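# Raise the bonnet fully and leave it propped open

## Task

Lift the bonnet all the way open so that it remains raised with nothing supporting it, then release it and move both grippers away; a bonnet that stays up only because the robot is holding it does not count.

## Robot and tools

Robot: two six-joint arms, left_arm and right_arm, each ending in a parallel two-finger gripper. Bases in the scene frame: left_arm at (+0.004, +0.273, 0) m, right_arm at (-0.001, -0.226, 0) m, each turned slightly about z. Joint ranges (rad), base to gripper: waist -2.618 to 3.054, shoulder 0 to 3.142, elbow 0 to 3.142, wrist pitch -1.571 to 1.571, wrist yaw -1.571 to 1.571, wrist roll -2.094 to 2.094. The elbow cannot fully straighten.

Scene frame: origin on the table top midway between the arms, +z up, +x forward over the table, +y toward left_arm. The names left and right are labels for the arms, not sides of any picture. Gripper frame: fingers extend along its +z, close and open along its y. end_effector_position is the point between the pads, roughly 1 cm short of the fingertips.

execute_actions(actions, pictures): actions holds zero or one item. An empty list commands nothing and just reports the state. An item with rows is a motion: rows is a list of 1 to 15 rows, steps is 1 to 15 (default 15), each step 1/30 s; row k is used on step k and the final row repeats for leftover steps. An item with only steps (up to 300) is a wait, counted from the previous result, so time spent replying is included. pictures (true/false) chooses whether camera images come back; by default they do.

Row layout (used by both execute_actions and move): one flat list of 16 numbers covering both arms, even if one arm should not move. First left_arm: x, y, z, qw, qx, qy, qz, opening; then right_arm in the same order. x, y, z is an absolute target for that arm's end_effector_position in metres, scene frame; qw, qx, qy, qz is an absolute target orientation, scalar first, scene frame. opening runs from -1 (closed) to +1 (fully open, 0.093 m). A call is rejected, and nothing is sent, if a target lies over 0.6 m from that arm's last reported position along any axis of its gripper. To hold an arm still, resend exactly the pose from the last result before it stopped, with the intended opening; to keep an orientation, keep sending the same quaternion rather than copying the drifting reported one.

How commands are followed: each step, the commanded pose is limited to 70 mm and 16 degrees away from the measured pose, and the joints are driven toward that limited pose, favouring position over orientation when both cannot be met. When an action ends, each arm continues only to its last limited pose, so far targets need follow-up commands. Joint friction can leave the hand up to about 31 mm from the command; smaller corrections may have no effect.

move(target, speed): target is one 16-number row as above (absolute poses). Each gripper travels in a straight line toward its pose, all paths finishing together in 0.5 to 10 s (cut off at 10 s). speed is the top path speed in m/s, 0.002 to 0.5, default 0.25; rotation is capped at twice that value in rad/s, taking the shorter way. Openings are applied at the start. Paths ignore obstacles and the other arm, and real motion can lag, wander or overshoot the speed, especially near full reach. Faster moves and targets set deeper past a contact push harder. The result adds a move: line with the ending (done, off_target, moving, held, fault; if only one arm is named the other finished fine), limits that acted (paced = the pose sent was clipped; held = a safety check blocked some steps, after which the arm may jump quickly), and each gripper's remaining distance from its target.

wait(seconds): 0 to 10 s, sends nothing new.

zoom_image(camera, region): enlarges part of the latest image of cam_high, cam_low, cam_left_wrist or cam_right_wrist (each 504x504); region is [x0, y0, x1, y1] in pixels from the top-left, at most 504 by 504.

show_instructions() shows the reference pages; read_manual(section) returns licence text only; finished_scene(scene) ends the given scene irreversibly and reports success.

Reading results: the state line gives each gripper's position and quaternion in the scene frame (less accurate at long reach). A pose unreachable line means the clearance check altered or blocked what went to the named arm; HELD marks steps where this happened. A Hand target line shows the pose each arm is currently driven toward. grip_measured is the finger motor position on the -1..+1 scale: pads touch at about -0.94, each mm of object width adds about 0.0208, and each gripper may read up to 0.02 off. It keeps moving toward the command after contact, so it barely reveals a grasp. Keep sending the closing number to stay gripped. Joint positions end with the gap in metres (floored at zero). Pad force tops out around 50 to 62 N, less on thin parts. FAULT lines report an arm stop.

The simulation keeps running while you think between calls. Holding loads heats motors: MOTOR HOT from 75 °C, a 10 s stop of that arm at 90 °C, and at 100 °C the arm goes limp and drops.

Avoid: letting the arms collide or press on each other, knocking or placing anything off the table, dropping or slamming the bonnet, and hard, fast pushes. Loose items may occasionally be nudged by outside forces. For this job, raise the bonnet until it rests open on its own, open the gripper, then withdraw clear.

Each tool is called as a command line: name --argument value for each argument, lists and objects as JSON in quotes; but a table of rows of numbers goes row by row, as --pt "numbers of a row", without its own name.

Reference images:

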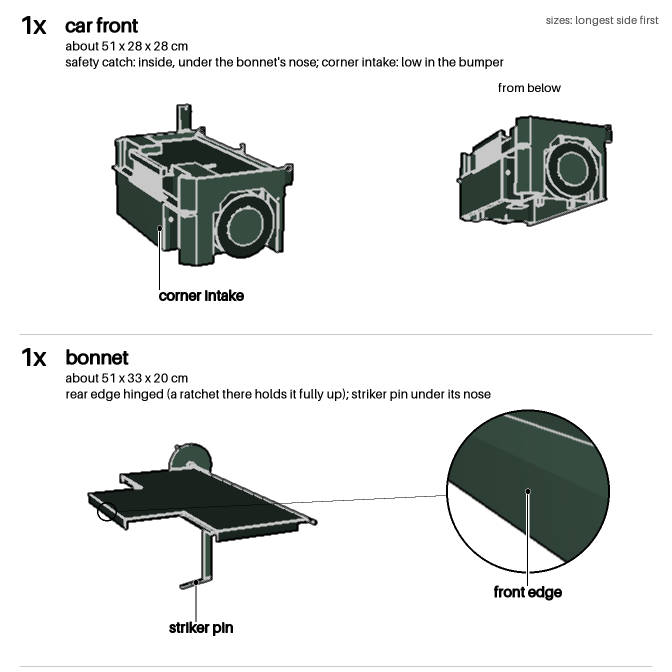

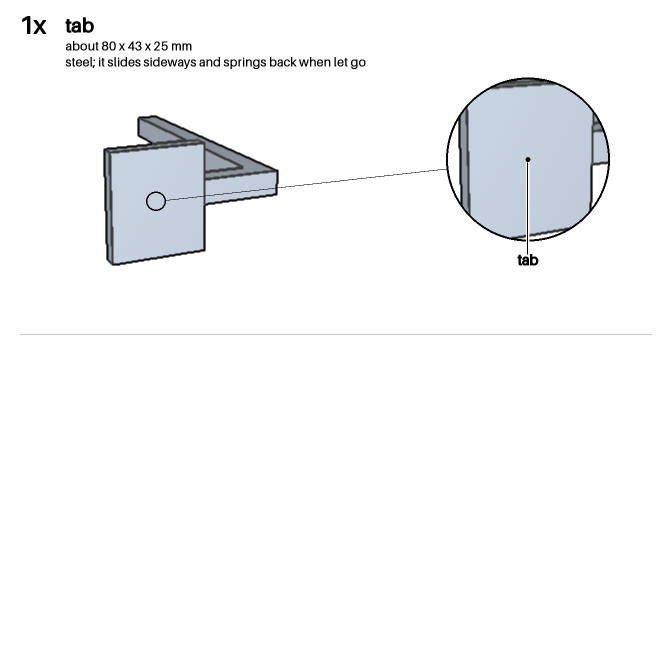

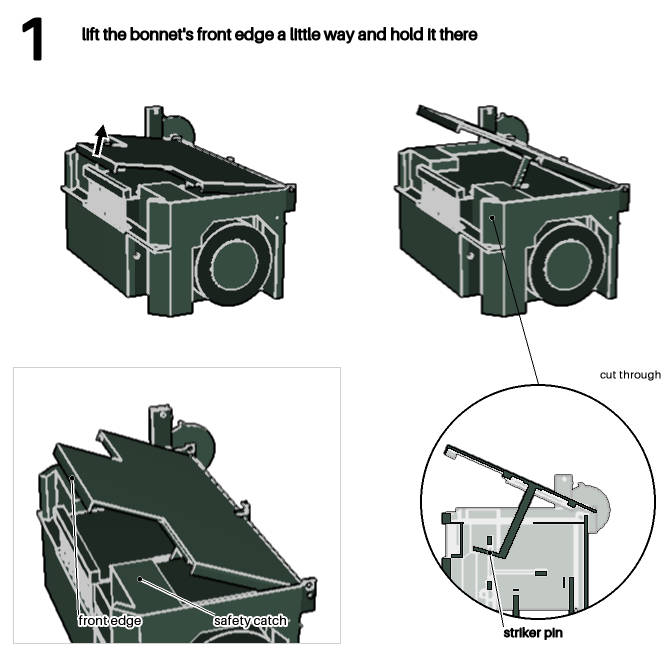

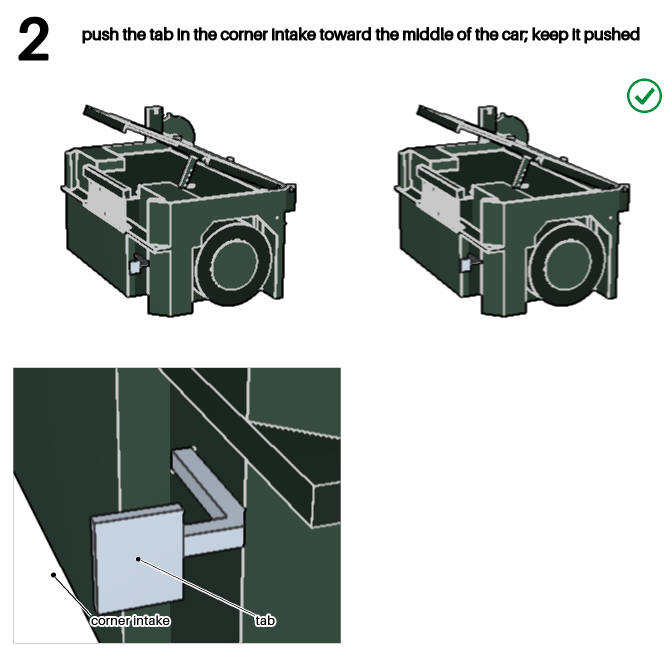

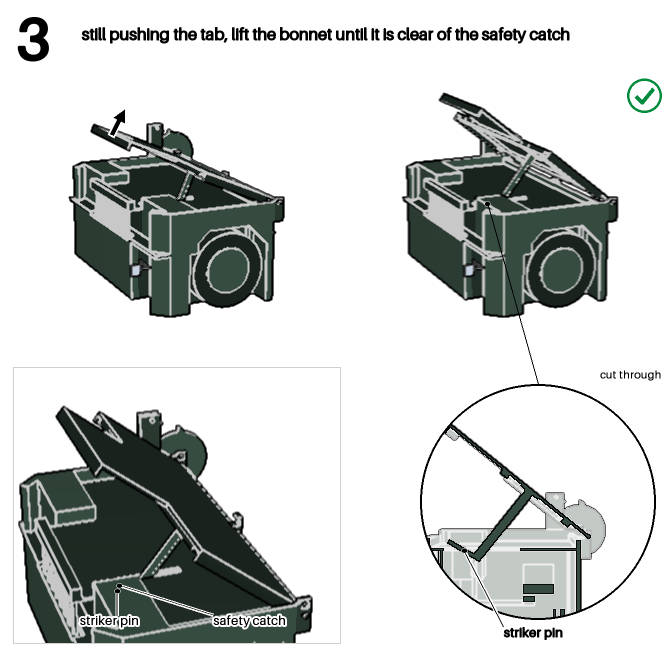

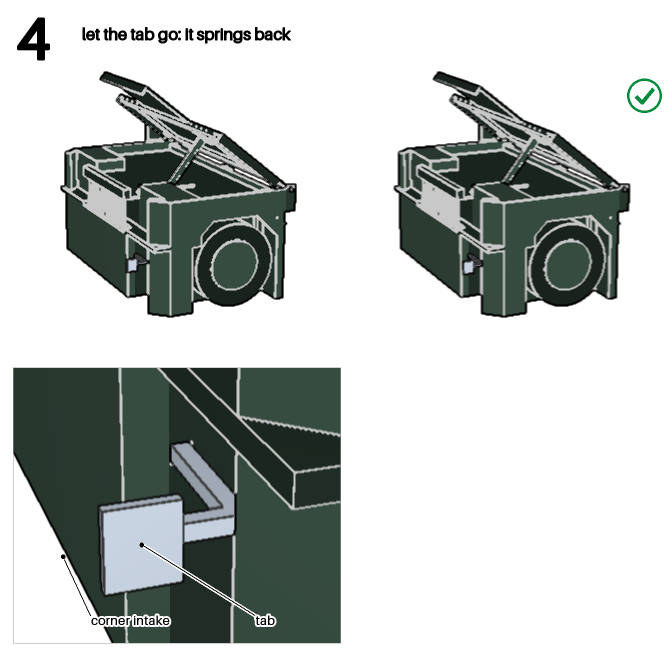

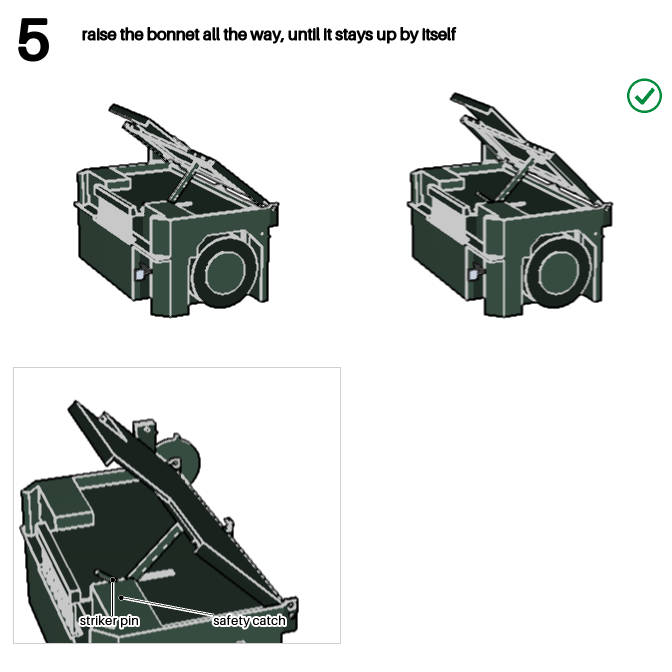

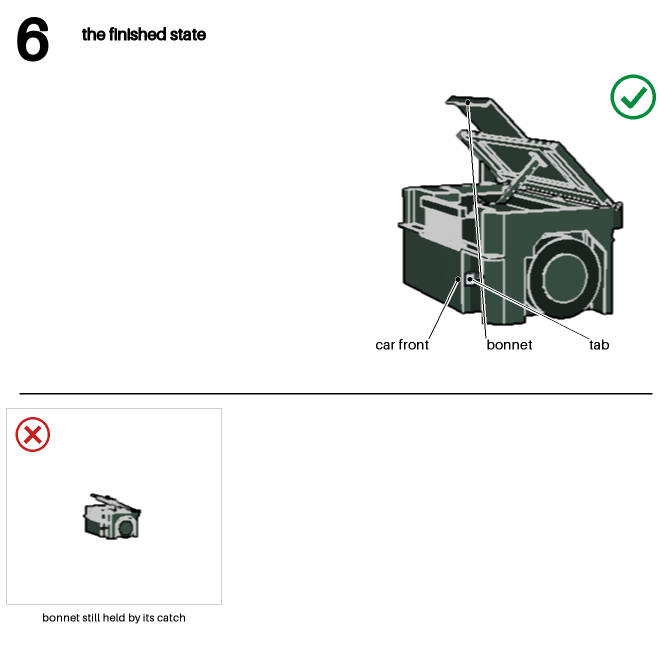

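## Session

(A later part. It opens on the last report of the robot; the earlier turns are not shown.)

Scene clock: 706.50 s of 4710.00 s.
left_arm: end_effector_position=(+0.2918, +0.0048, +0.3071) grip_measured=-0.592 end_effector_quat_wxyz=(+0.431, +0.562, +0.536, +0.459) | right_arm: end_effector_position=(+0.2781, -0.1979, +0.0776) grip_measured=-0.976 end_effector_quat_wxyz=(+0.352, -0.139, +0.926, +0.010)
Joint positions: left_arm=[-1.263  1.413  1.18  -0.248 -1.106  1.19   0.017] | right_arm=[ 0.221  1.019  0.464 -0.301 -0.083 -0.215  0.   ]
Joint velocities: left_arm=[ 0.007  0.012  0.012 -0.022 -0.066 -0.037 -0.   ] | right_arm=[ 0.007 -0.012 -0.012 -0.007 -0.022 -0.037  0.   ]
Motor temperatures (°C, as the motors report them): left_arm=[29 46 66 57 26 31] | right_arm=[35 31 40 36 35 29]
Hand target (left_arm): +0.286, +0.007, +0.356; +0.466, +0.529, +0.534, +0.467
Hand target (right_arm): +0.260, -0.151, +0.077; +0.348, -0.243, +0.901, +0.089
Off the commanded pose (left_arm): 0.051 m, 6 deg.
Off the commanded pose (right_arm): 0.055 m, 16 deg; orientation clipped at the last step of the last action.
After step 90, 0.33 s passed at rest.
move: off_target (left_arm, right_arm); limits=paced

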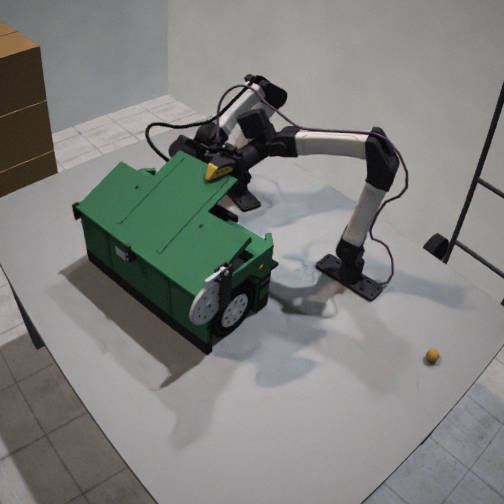

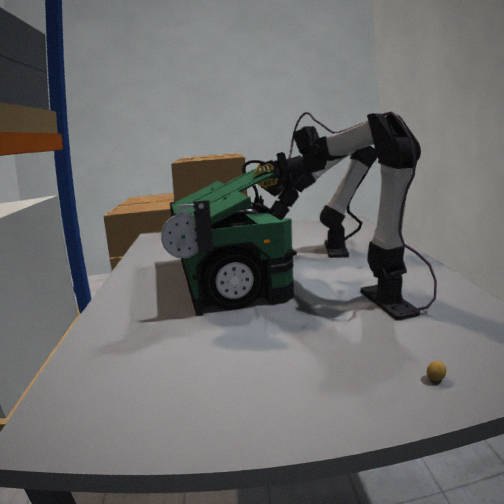

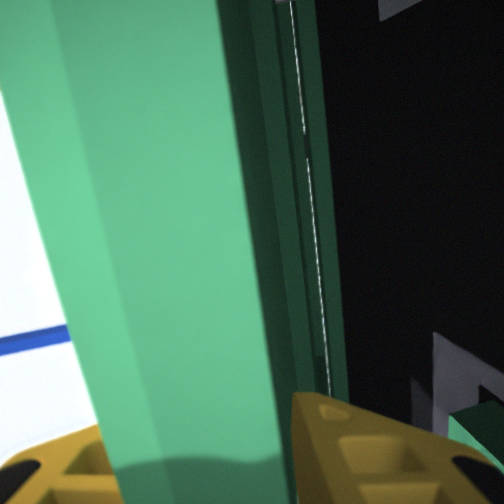

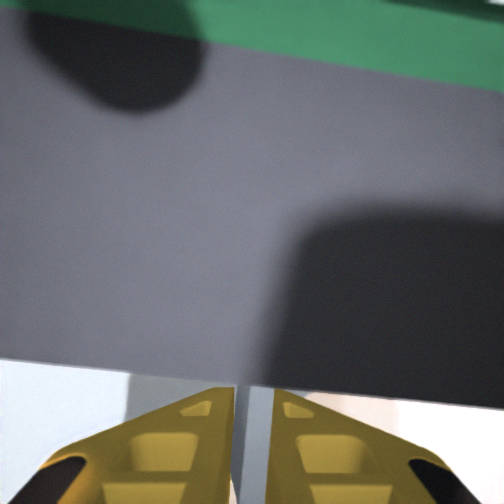

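move --target '[0.295,0.003,0.39,0.47,0.53,0.53,0.47,-0.6, 0.262,-0.145,0.076,0.3475,-0.25,0.90,0.095,-1]' --speed 0.015

Scene clock: 718.97 s of 4710.00 s.
left_arm: end_effector_position=(+0.3006, +0.0074, +0.3279) grip_measured=-0.592 end_effector_quat_wxyz=(+0.416, +0.564, +0.548, +0.457) | right_arm: end_effector_position=(+0.2781, -0.1979, +0.0776) grip_measured=-0.976 end_effector_quat_wxyz=(+0.352, -0.139, +0.926, +0.010)
Joint positions: left_arm=[-1.234  1.448  1.327 -0.415 -1.088  1.148  0.017] | right_arm=[ 0.221  1.019  0.464 -0.301 -0.083 -0.215  0.   ]
Joint velocities: left_arm=[ 0.002  0.007 -0.007  0.022 -0.081  0.037 -0.001] | right_arm=[ 0.007 -0.012  0.012 -0.081  0.007  0.022  0.   ]
Motor temperatures (°C, as the motors report them): left_arm=[29 46 67 57 27 31] | right_arm=[35 31 39 36 35 29]
Hand target (left_arm): +0.291, +0.010, +0.387; +0.462, +0.529, +0.539, +0.465
Hand target (right_arm): +0.260, -0.151, +0.077; +0.348, -0.242, +0.901, +0.089
Off the commanded pose (left_arm): 0.063 m, 8 deg.
Off the commanded pose (right_arm): 0.055 m, 16 deg; orientation clipped at the last step of the last action.
move: off_target (left_arm, right_arm); limits=paced

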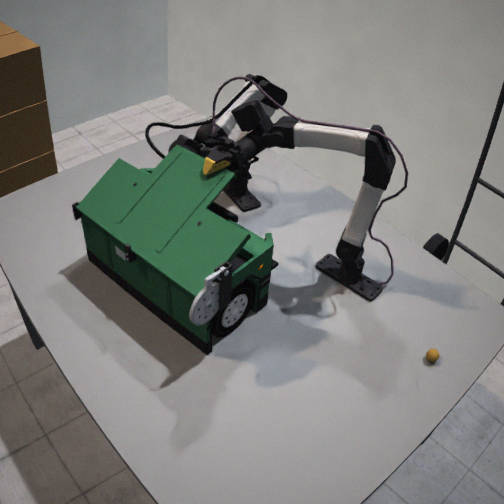

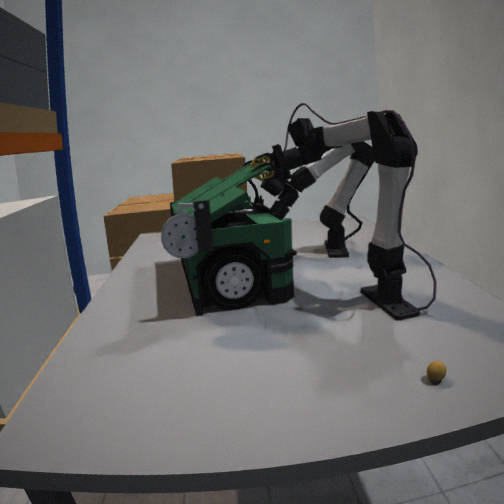

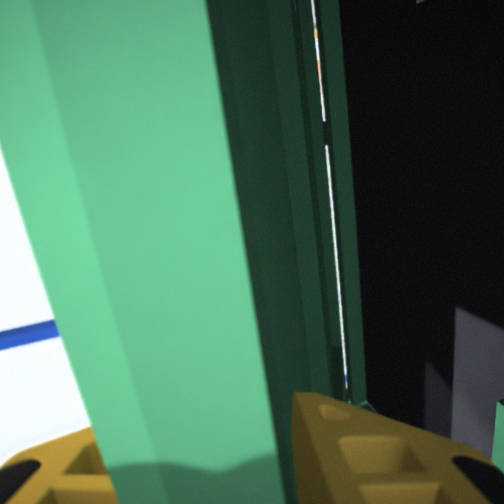

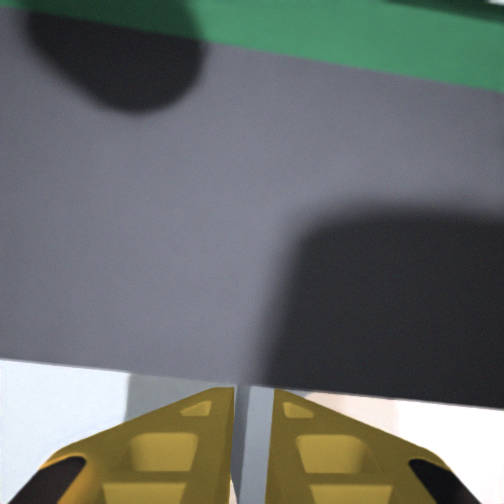

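move --target '[0.315,0.005,0.42,0.48,0.52,0.52,0.48,-0.6, 0.262,-0.145,0.076,0.3475,-0.25,0.90,0.095,-1]' --speed 0.012

Scene clock: 731.90 s of 4710.00 s.
left_arm: end_effector_position=(+0.3094, +0.0092, +0.3460) grip_measured=-0.593 end_effector_quat_wxyz=(+0.416, +0.565, +0.541, +0.464) | right_arm: end_effector_position=(+0.2782, -0.1982, +0.0778) grip_measured=-0.976 end_effector_quat_wxyz=(+0.352, -0.133, +0.927, +0.014)
Joint positions: left_arm=[-1.207  1.457  1.386 -0.415 -1.072  1.213  0.017] | right_arm=[ 0.216  1.019  0.464 -0.301 -0.089 -0.204  0.   ]
Joint velocities: left_arm=[ 0.007  0.012 -0.007 -0.037 -0.007 -0.007 -0.001] | right_arm=[ 0.007 -0.007  0.002 -0.022  0.007 -0.037  0.   ]
Motor temperatures (°C, as the motors report them): left_arm=[29 45 68 57 27 31] | right_arm=[35 31 40 36 35 29]
Hand target (left_arm): +0.307, +0.013, +0.403; +0.463, +0.527, +0.534, +0.473
Hand target (right_arm): +0.263, -0.158, +0.077; +0.349, -0.228, +0.905, +0.078
Off the commanded pose (left_arm): 0.074 m, 9 deg.
Off the commanded pose (right_arm): 0.056 m, 17 deg.
move: off_target (left_arm, right_arm; path cut at 10 s)

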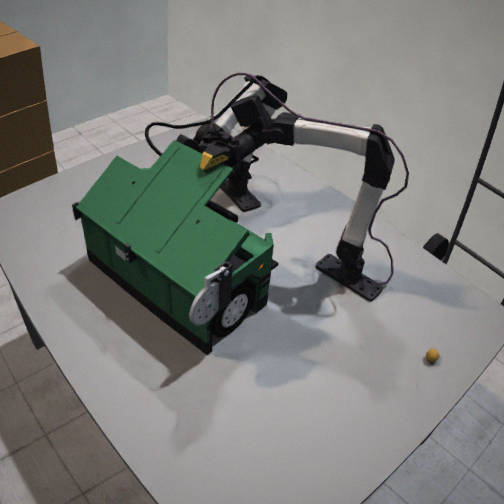

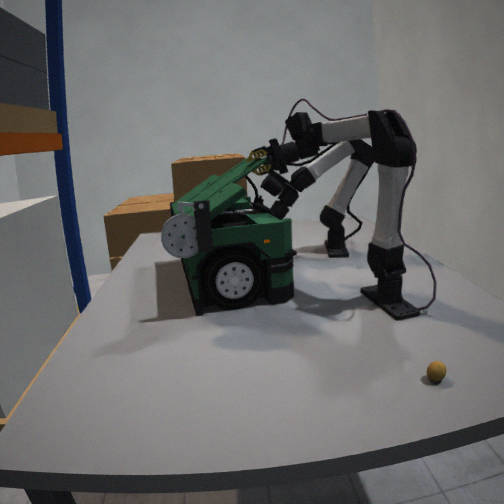

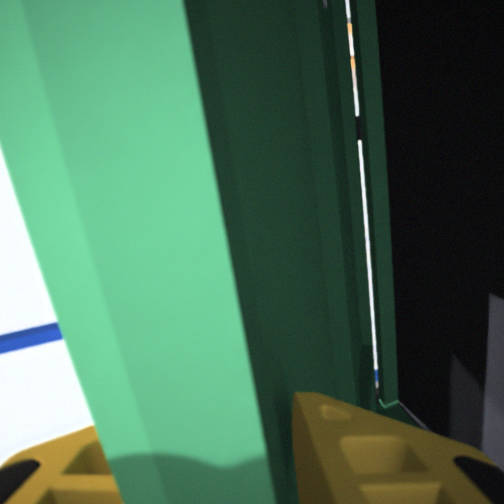

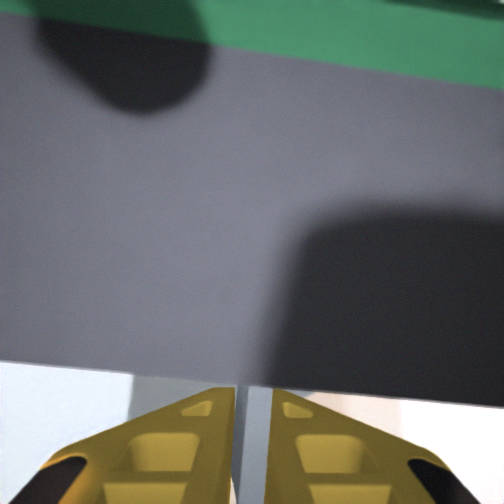

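move --target '[0.33,0.008,0.408,0.47,0.53,0.53,0.47,-0.6, 0.262,-0.145,0.076,0.3475,-0.25,0.90,0.095,-1]' --speed 0.012

move --target '[0.345,0.008,0.425,0.47,0.53,0.53,0.47,-0.6, 0.262,-0.145,0.076,0.3475,-0.25,0.90,0.095,-1]' --speed 0.008

Scene clock: 745.97 s of 4710.00 s.
left_arm: end_effector_position=(+0.3137, +0.0098, +0.3516) grip_measured=-0.593 end_effector_quat_wxyz=(+0.417, +0.571, +0.541, +0.456) | right_arm: end_effector_position=(+0.2782, -0.1982, +0.0778) grip_measured=-0.976 end_effector_quat_wxyz=(+0.352, -0.131, +0.927, +0.015)
Joint positions: left_arm=[-1.189  1.461  1.422 -0.446 -1.037  1.216  0.017] | right_arm=[ 0.216  1.019  0.464 -0.301 -0.09  -0.201  0.   ]
Joint velocities: left_arm=[ 0.002  0.022 -0.007 -0.022 -0.066  0.051 -0.001] | right_arm=[-0.002 -0.012  0.002  0.007  0.022  0.007  0.   ]
Motor temperatures (°C, as the motors report them): left_arm=[29 45 69 58 27 31] | right_arm=[35 31 40 36 34 29]
Hand target (left_arm): +0.321, +0.014, +0.396; +0.454, +0.535, +0.538, +0.467
Hand target (right_arm): +0.264, -0.159, +0.077; +0.349, -0.226, +0.906, +0.078
Off the commanded pose (left_arm): 0.059 m, 8 deg.
Off the commanded pose (right_arm): 0.056 m, 17 deg.
After step 90, 0.87 s passed at rest.
move: off_target (left_arm, right_arm; path cut at 10 s)

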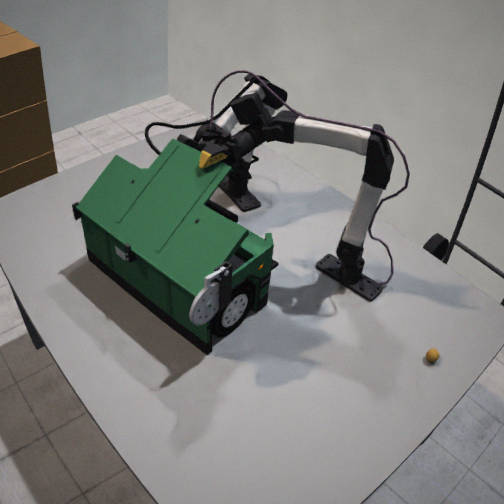

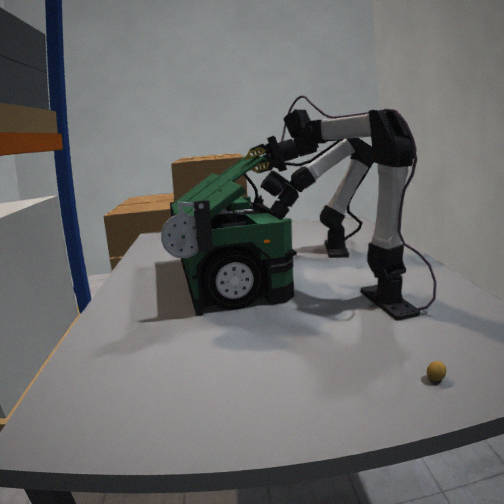

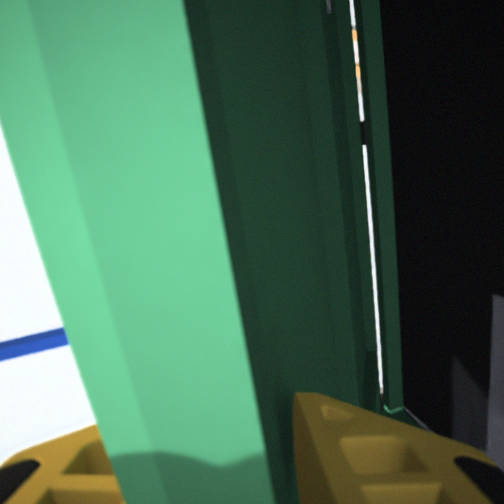

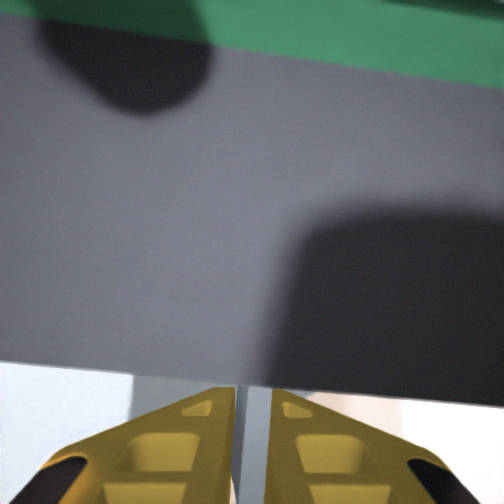

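Scene clock: 756.17 s of 4710.00 s.
left_arm: end_effector_position=(+0.3165, +0.0099, +0.3549) grip_measured=-0.593 end_effector_quat_wxyz=(+0.415, +0.575, +0.547, +0.445) | right_arm: end_effector_position=(+0.2783, -0.1988, +0.0779) grip_measured=-0.976 end_effector_quat_wxyz=(+0.352, -0.118, +0.928, +0.020)
Joint positions: left_arm=[-1.175  1.473  1.467 -0.503 -1.007  1.191  0.017] | right_arm=[ 0.212  1.019  0.464 -0.3   -0.092 -0.176  0.   ]
Joint velocities: left_arm=[-0.012 -0.002 -0.007  0.007  0.007  0.066 -0.001] | right_arm=[-0.012 -0.022  0.012 -0.081 -0.051 -0.022  0.   ]
Motor temperatures (°C, as the motors report them): left_arm=[29 44 68 58 27 31] | right_arm=[34 31 40 36 34 29]
Hand target (left_arm): +0.327, +0.013, +0.391; +0.440, +0.548, +0.541, +0.462
Hand target (right_arm): +0.269, -0.171, +0.077; +0.351, -0.194, +0.914, +0.057
Off the commanded pose (left_arm): 0.076 m, 9 deg.
Off the commanded pose (right_arm): 0.056 m, 18 deg.
move: off_target (left_arm, right_arm; path cut at 10 s)

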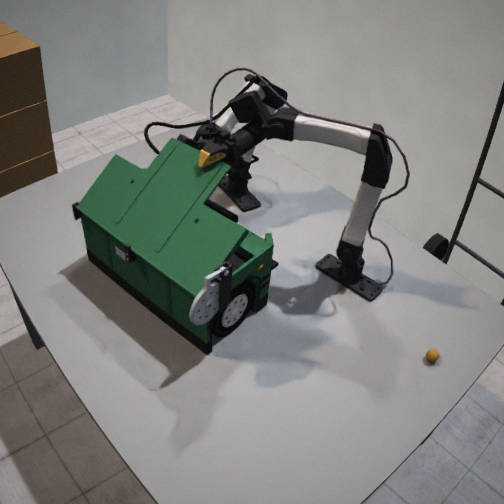

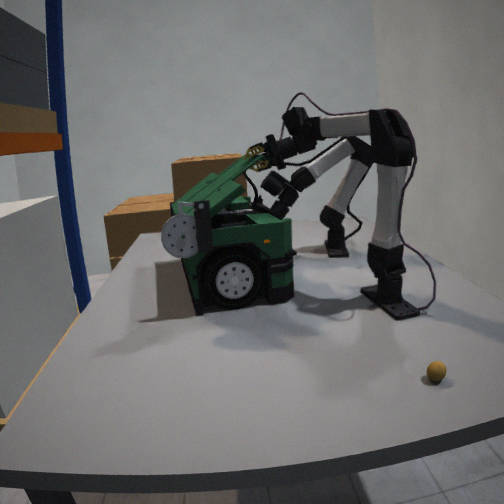

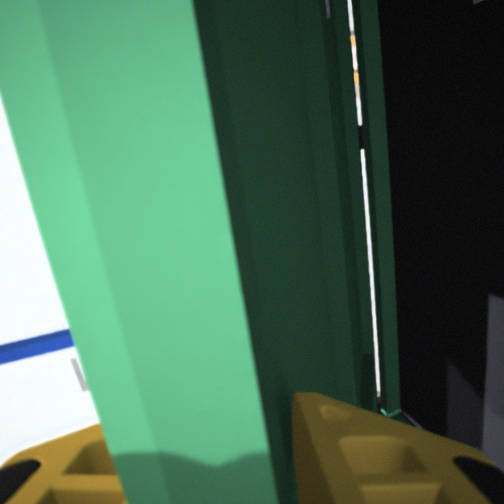

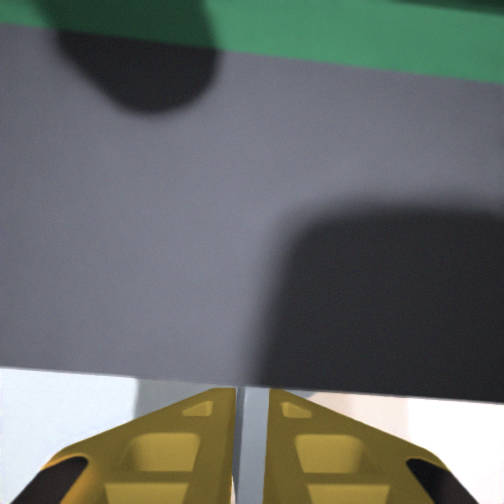

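execute_actions --actions '[{"rows":[[0.33,0.01,0.413,0.45,0.545,0.545,0.45,-0.6, 0.26,-0.14,0.077,0.3475,-0.245,0.90,0.092,-1]],"steps":15}]'

execute_actions --actions '[{"rows":[[0.33,0.01,0.413,0.45,0.545,0.545,0.45,-0.6, 0.26,-0.14,0.077,0.3475,-0.245,0.90,0.092,-1]],"steps":15}]'

Scene clock: 761.70 s of 4710.00 s.
left_arm: end_effector_position=(+0.3220, +0.0106, +0.3640) grip_measured=-0.592 end_effector_quat_wxyz=(+0.404, +0.584, +0.556, +0.432) | right_arm: end_effector_position=(+0.2779, -0.1978, +0.0777) grip_measured=-0.976 end_effector_quat_wxyz=(+0.355, -0.121, +0.927, -0.016)
Joint positions: left_arm=[-1.153  1.511  1.58  -0.628 -0.97   1.153  0.017] | right_arm=[ 0.282  1.01   0.455 -0.291  0.017 -0.154  0.   ]
Joint velocities: left_arm=[-0.007 -0.002  0.002  0.037  0.007 -0.007  0.   ] | right_arm=[ 0.056 -0.002 -0.017  0.037  0.022  0.051  0.   ]
Motor temperatures (°C, as the motors report them): left_arm=[29 44 68 59 27 31] | right_arm=[35 31 40 36 34 29]
Hand target (left_arm): +0.325, +0.015, +0.411; +0.446, +0.545, +0.551, +0.448
Hand target (right_arm): +0.259, -0.147, +0.077; +0.349, -0.222, +0.908, +0.072
Off the commanded pose (left_arm): 0.050 m, 7 deg.
Off the commanded pose (right_arm): 0.061 m, 19 deg; orientation clipped at the last step of the last action.
Steps of this call (steps 1 to 90: nothing new was sent; then 2.03 s passed at rest; steps 91 to 105: all 15 steps of this action). Readings (end_effector_position):
91: left_arm (+0.3164, +0.0097, +0.3563) | right_arm (+0.2779, -0.1974, +0.0777)
92: left_arm (+0.3180, +0.0101, +0.3585) | right_arm (+0.2779, -0.1975, +0.0777)
94: left_arm (+0.3208, +0.0105, +0.3629) | right_arm (+0.2779, -0.1976, +0.0776)
98: left_arm (+0.3216, +0.0106, +0.3638) | right_arm (+0.2779, -0.1976, +0.0776)
105: the state above

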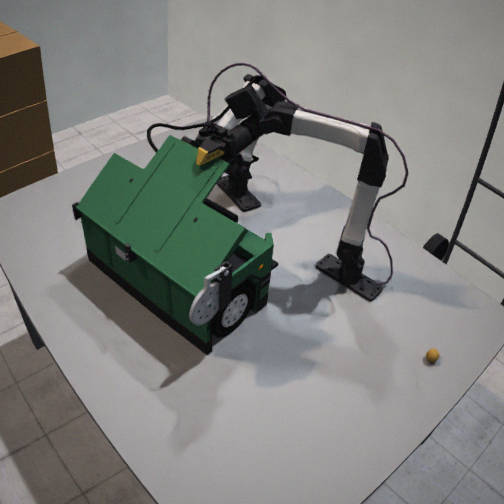

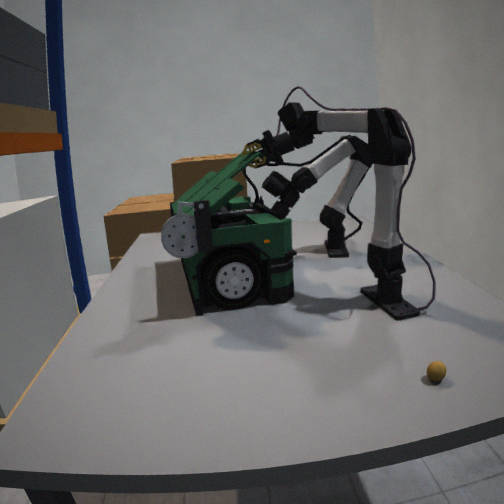

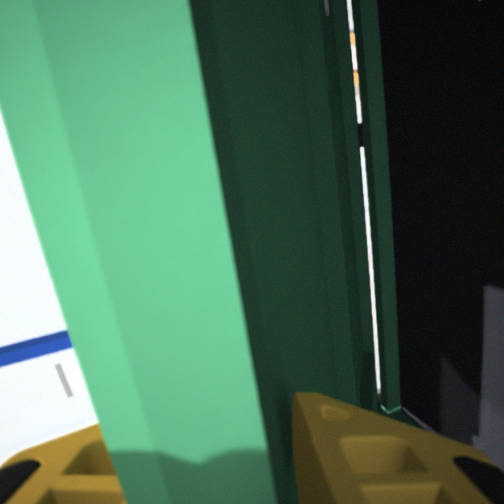

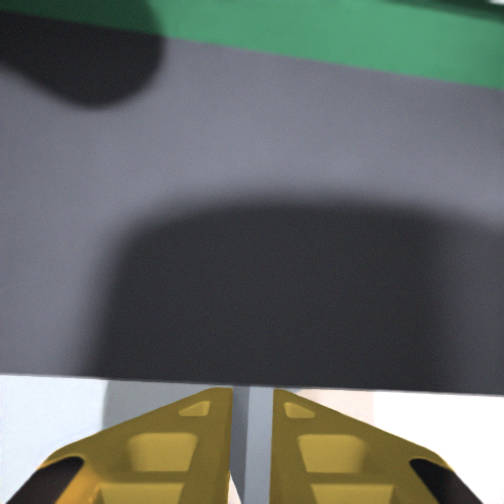

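Scene clock: 762.20 s of 4710.00 s.
left_arm: end_effector_position=(+0.3221, +0.0107, +0.3642) grip_measured=-0.592 end_effector_quat_wxyz=(+0.404, +0.583, +0.557, +0.432) | right_arm: end_effector_position=(+0.2780, -0.1977, +0.0777) grip_measured=-0.976 end_effector_quat_wxyz=(+0.355, -0.111, +0.928, -0.027)
Joint positions: left_arm=[-1.153  1.513  1.585 -0.634 -0.969  1.148  0.017] | right_arm=[ 0.31   1.01   0.453 -0.288  0.064 -0.121  0.   ]
Joint velocities: left_arm=[ 0.002 -0.007  0.007 -0.007  0.007 -0.081  0.   ] | right_arm=[ 0.042 -0.002 -0.012  0.037  0.139  0.066  0.   ]
Motor temperatures (°C, as the motors report them): left_arm=[29 44 68 59 27 31] | right_arm=[35 31 40 36 34 29]
Hand target (left_arm): +0.325, +0.015, +0.411; +0.445, +0.545, +0.552, +0.448
Hand target (right_arm): +0.259, -0.147, +0.077; +0.349, -0.212, +0.911, +0.062
Off the commanded pose (left_arm): 0.049 m, 7 deg.
Off the commanded pose (right_arm): 0.060 m, 21 deg; orientation clipped at the last step of the last action.
Steps of this call (steps 1 to 15: all 15 steps of this action). Readings (end_effector_position):
1: left_arm (+0.3219, +0.0107, +0.3642) | right_arm (+0.2780, -0.1977, +0.0778)
2: left_arm (+0.3221, +0.0108, +0.3641) | right_arm (+0.2780, -0.1977, +0.0778)
4: left_arm (+0.3220, +0.0107, +0.3643) | right_arm (+0.2780, -0.1978, +0.0777)
8: left_arm (+0.3220, +0.0107, +0.3642) | right_arm (+0.2780, -0.1977, +0.0777)
15: the state above

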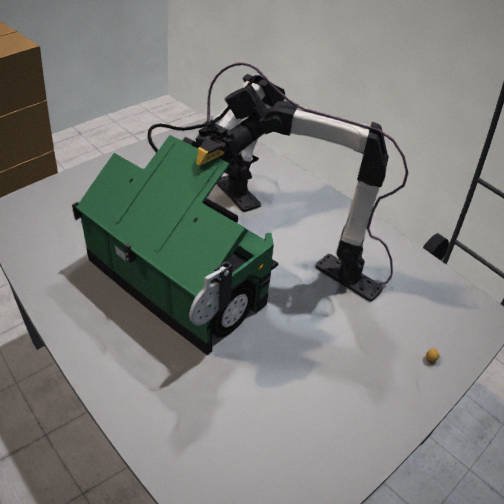

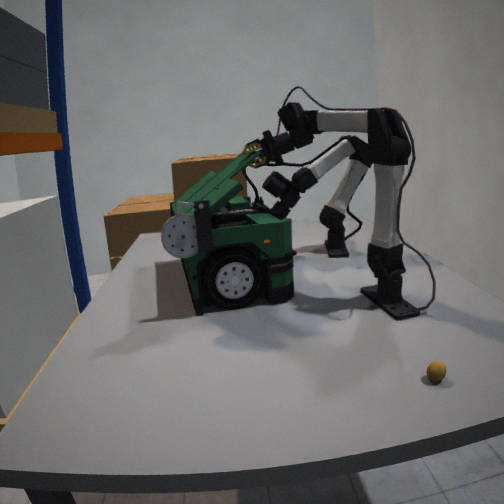

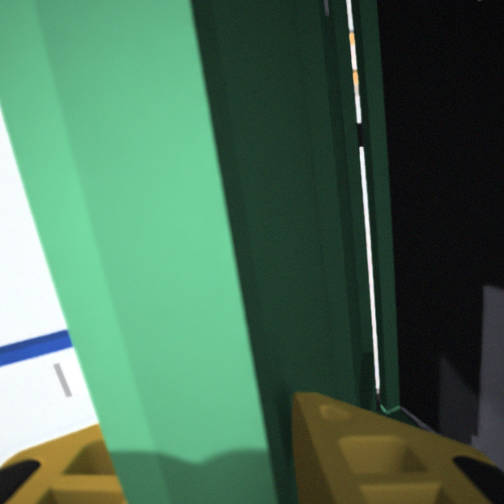

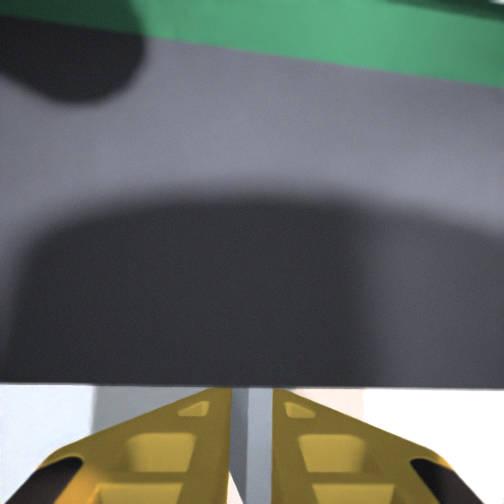

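execute_actions --actions '[{"rows":[[0.34,0.011,0.42,0.45,0.545,0.545,0.45,-0.6, 0.268,-0.165,0.077,0.345,-0.2,0.91,0.07,-1]],"steps":15}]' --pictures false

execute_actions --actions '[{"rows":[[0.35,0.011,0.43,0.45,0.545,0.545,0.45,-0.6, 0.268,-0.165,0.077,0.345,-0.2,0.91,0.07,-1]],"steps":15}]'

Scene clock: 769.20 s of 4710.00 s.
left_arm: end_effector_position=(+0.3265, +0.0115, +0.3698) grip_measured=-0.592 end_effector_quat_wxyz=(+0.399, +0.589, +0.558, +0.427) | right_arm: end_effector_position=(+0.2779, -0.1985, +0.0775) grip_measured=-0.976 end_effector_quat_wxyz=(+0.356, -0.118, +0.927, +0.010)
Joint positions: left_arm=[-1.136  1.53   1.637 -0.677 -0.944  1.153  0.017] | right_arm=[ 0.232  1.01   0.453 -0.288 -0.062 -0.167  0.   ]
Joint velocities: left_arm=[-0.002  0.017  0.022 -0.037  0.081  0.066 -0.   ] | right_arm=[-0.002  0.002 -0.007  0.022 -0.022 -0.022  0.   ]
Motor temperatures (°C, as the motors report them): left_arm=[29 44 69 60 27 31] | right_arm=[35 31 40 36 35 29]
Hand target (left_arm): +0.334, +0.017, +0.418; +0.443, +0.545, +0.553, +0.448
Hand target (right_arm): +0.267, -0.168, +0.078; +0.348, -0.197, +0.914, +0.066
Off the commanded pose (left_arm): 0.052 m, 8 deg.
Off the commanded pose (right_arm): 0.035 m, 12 deg.
Steps of this call (steps 1 to 90: nothing new was sent; then 3.50 s passed at rest; steps 91 to 105: all 15 steps of this action). Readings (end_effector_position):
91: left_arm (+0.3228, +0.0111, +0.3647) | right_arm (+0.2781, -0.1990, +0.0776)
92: left_arm (+0.3241, +0.0112, +0.3665) | right_arm (+0.2781, -0.1989, +0.0773)
94: left_arm (+0.3258, +0.0113, +0.3692) | right_arm (+0.2780, -0.1986, +0.0773)
98: left_arm (+0.3262, +0.0114, +0.3695) | right_arm (+0.2779, -0.1984, +0.0774)
105: the state above

Scene clock: 769.70 s of 4710.00 s.
left_arm: end_effector_position=(+0.3320, +0.0122, +0.3768) grip_measured=-0.592 end_effector_quat_wxyz=(+0.393, +0.597, +0.560, +0.420) | right_arm: end_effector_position=(+0.2779, -0.1984, +0.0775) grip_measured=-0.976 end_effector_quat_wxyz=(+0.356, -0.119, +0.927, +0.011)
Joint positions: left_arm=[-1.114  1.559  1.715 -0.742 -0.91   1.153  0.017] | right_arm=[ 0.231  1.01   0.453 -0.288 -0.064 -0.169  0.   ]
Joint velocities: left_arm=[ 0.002  0.012 -0.002  0.022 -0.095 -0.007 -0.   ] | right_arm=[-0.012  0.017  0.002  0.007 -0.037  0.051  0.   ]
Motor temperatures (°C, as the motors report them): left_arm=[29 44 69 60 27 31] | right_arm=[35 31 40 36 35 29]
Hand target (left_arm): +0.342, +0.018, +0.428; +0.441, +0.545, +0.555, +0.447
Hand target (right_arm): +0.267, -0.167, +0.078; +0.348, -0.197, +0.914, +0.067
Off the commanded pose (left_arm): 0.056 m, 10 deg.
Off the commanded pose (right_arm): 0.035 m, 12 deg.
Steps of this call (steps 1 to 15: all 15 steps of this action). Readings (end_effector_position):
1: left_arm (+0.3272, +0.0116, +0.3705) | right_arm (+0.2779, -0.1985, +0.0775)
2: left_arm (+0.3287, +0.0120, +0.3727) | right_arm (+0.2779, -0.1984, +0.0775)
4: left_arm (+0.3310, +0.0121, +0.3754) | right_arm (+0.2779, -0.1984, +0.0775)
8: left_arm (+0.3317, +0.0122, +0.3763) | right_arm (+0.2779, -0.1984, +0.0775)
15: the state above

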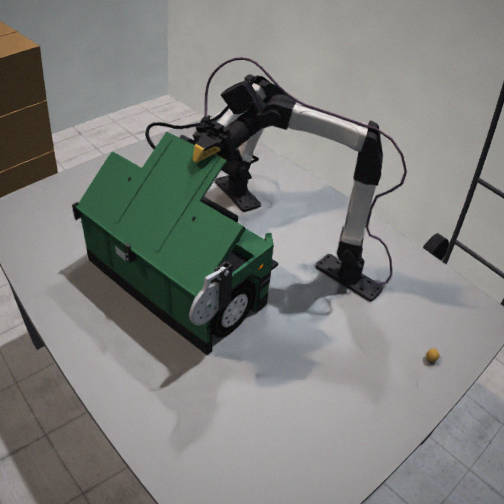

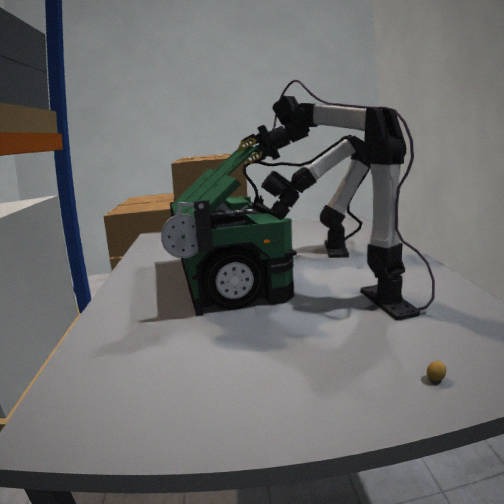

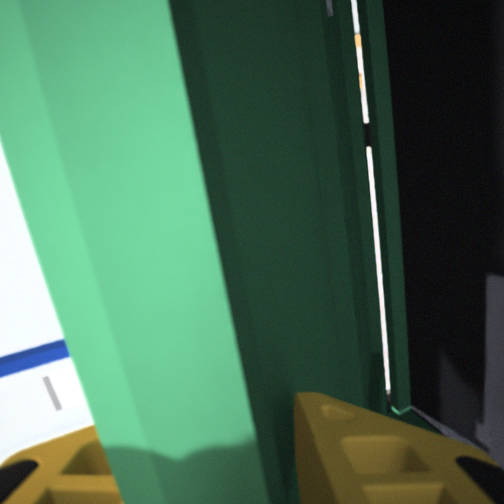

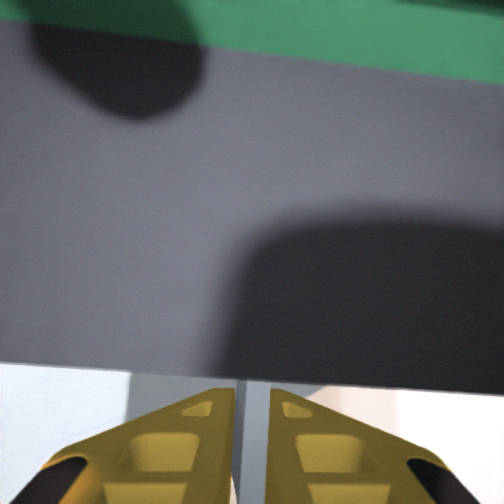

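execute_actions --actions '[{"rows":[[0.358,0.012,0.436,0.44,0.555,0.555,0.44,-0.6, 0.268,-0.165,0.077,0.345,-0.2,0.91,0.07,-1],[0.358,0.012,0.436,0.44,0.555,0.555,0.44,-0.6, 0.268,-0.165,0.077,0.345,-0.2,0.91,0.07,-1],[0.358,0.012,0.436,0.44,0.555,0.555,0.44,-0.6, 0.268,-0.165,0.077,0.345,-0.2,0.91,0.07,-1],[0.358,0.012,0.436,0.44,0.555,0.555,0.44,-0.6, 0.268,-0.165,0.077,0.345,-0.2,0.91,0.07,-1],[0.358,0.012,0.436,0.44,0.555,0.555,0.44,-0.6, 0.268,-0.165,0.077,0.345,-0.2,0.91,0.07,-1],[0.358,0.012,0.436,0.44,0.555,0.555,0.44,-0.6, 0.268,-0.165,0.077,0.345,-0.2,0.91,0.07,-1],[0.358,0.012,0.436,0.44,0.555,0.555,0.44,-0.6, 0.268,-0.165,0.077,0.345,-0.2,0.91,0.07,-1],[0.366,0.012,0.442,0.44,0.555,0.555,0.44,-0.6, 0.268,-0.165,0.077,0.345,-0.2,0.91,0.07,-1]],"steps":15}]'

Scene clock: 784.67 s of 4710.00 s.
left_arm: end_effector_position=(+0.3430, +0.0140, +0.3886) grip_measured=-0.592 end_effector_quat_wxyz=(+0.379, +0.609, +0.570, +0.400) | right_arm: end_effector_position=(+0.2779, -0.1984, +0.0775) grip_measured=-0.976 end_effector_quat_wxyz=(+0.356, -0.119, +0.927, +0.011)
Joint positions: left_arm=[-1.071  1.632  1.894 -0.893 -0.843  1.131  0.017] | right_arm=[ 0.231  1.01   0.453 -0.288 -0.064 -0.17   0.   ]
Joint velocities: left_arm=[ 0.037  0.037  0.115 -0.198  0.081  0.007 -0.001] | right_arm=[-0.007  0.012  0.012 -0.022  0.066  0.007  0.   ]
Motor temperatures (°C, as the motors report them): left_arm=[29 43 70 64 27 31] | right_arm=[35 31 41 35 36 30]
Hand target (left_arm): +0.357, +0.020, +0.439; +0.430, +0.554, +0.564, +0.436
Hand target (right_arm): +0.267, -0.168, +0.078; +0.348, -0.197, +0.914, +0.067
Off the commanded pose (left_arm): 0.058 m, 11 deg.
Off the commanded pose (right_arm): 0.035 m, 12 deg.
Steps of this call (steps 1 to 90: nothing new was sent; then 11.47 s passed at rest; steps 91 to 105: all 15 steps of this action). Readings (end_effector_position):
91: left_arm (+0.3327, +0.0124, +0.3774) | right_arm (+0.2779, -0.1984, +0.0775)
92: left_arm (+0.3347, +0.0129, +0.3800) | right_arm (+0.2779, -0.1984, +0.0775)
94: left_arm (+0.3376, +0.0132, +0.3832) | right_arm (+0.2779, -0.1984, +0.0775)
98: left_arm (+0.3392, +0.0135, +0.3846) | right_arm (+0.2779, -0.1984, +0.0775)
105: the state above

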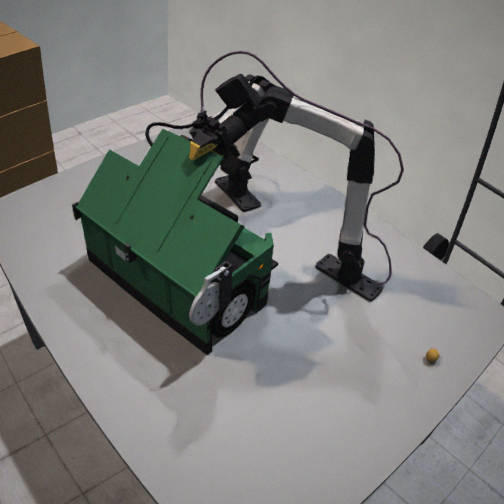

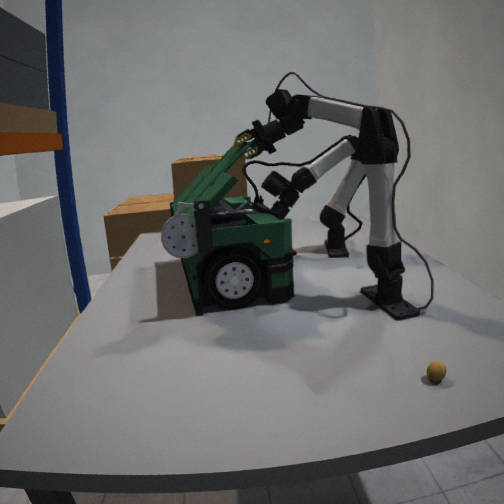

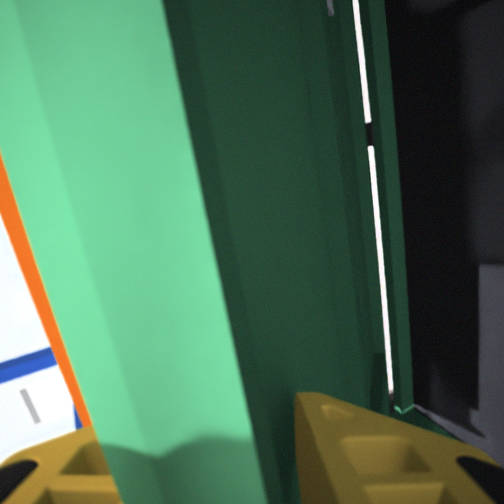

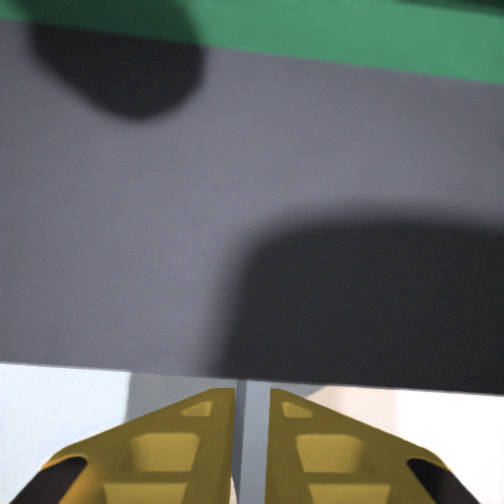

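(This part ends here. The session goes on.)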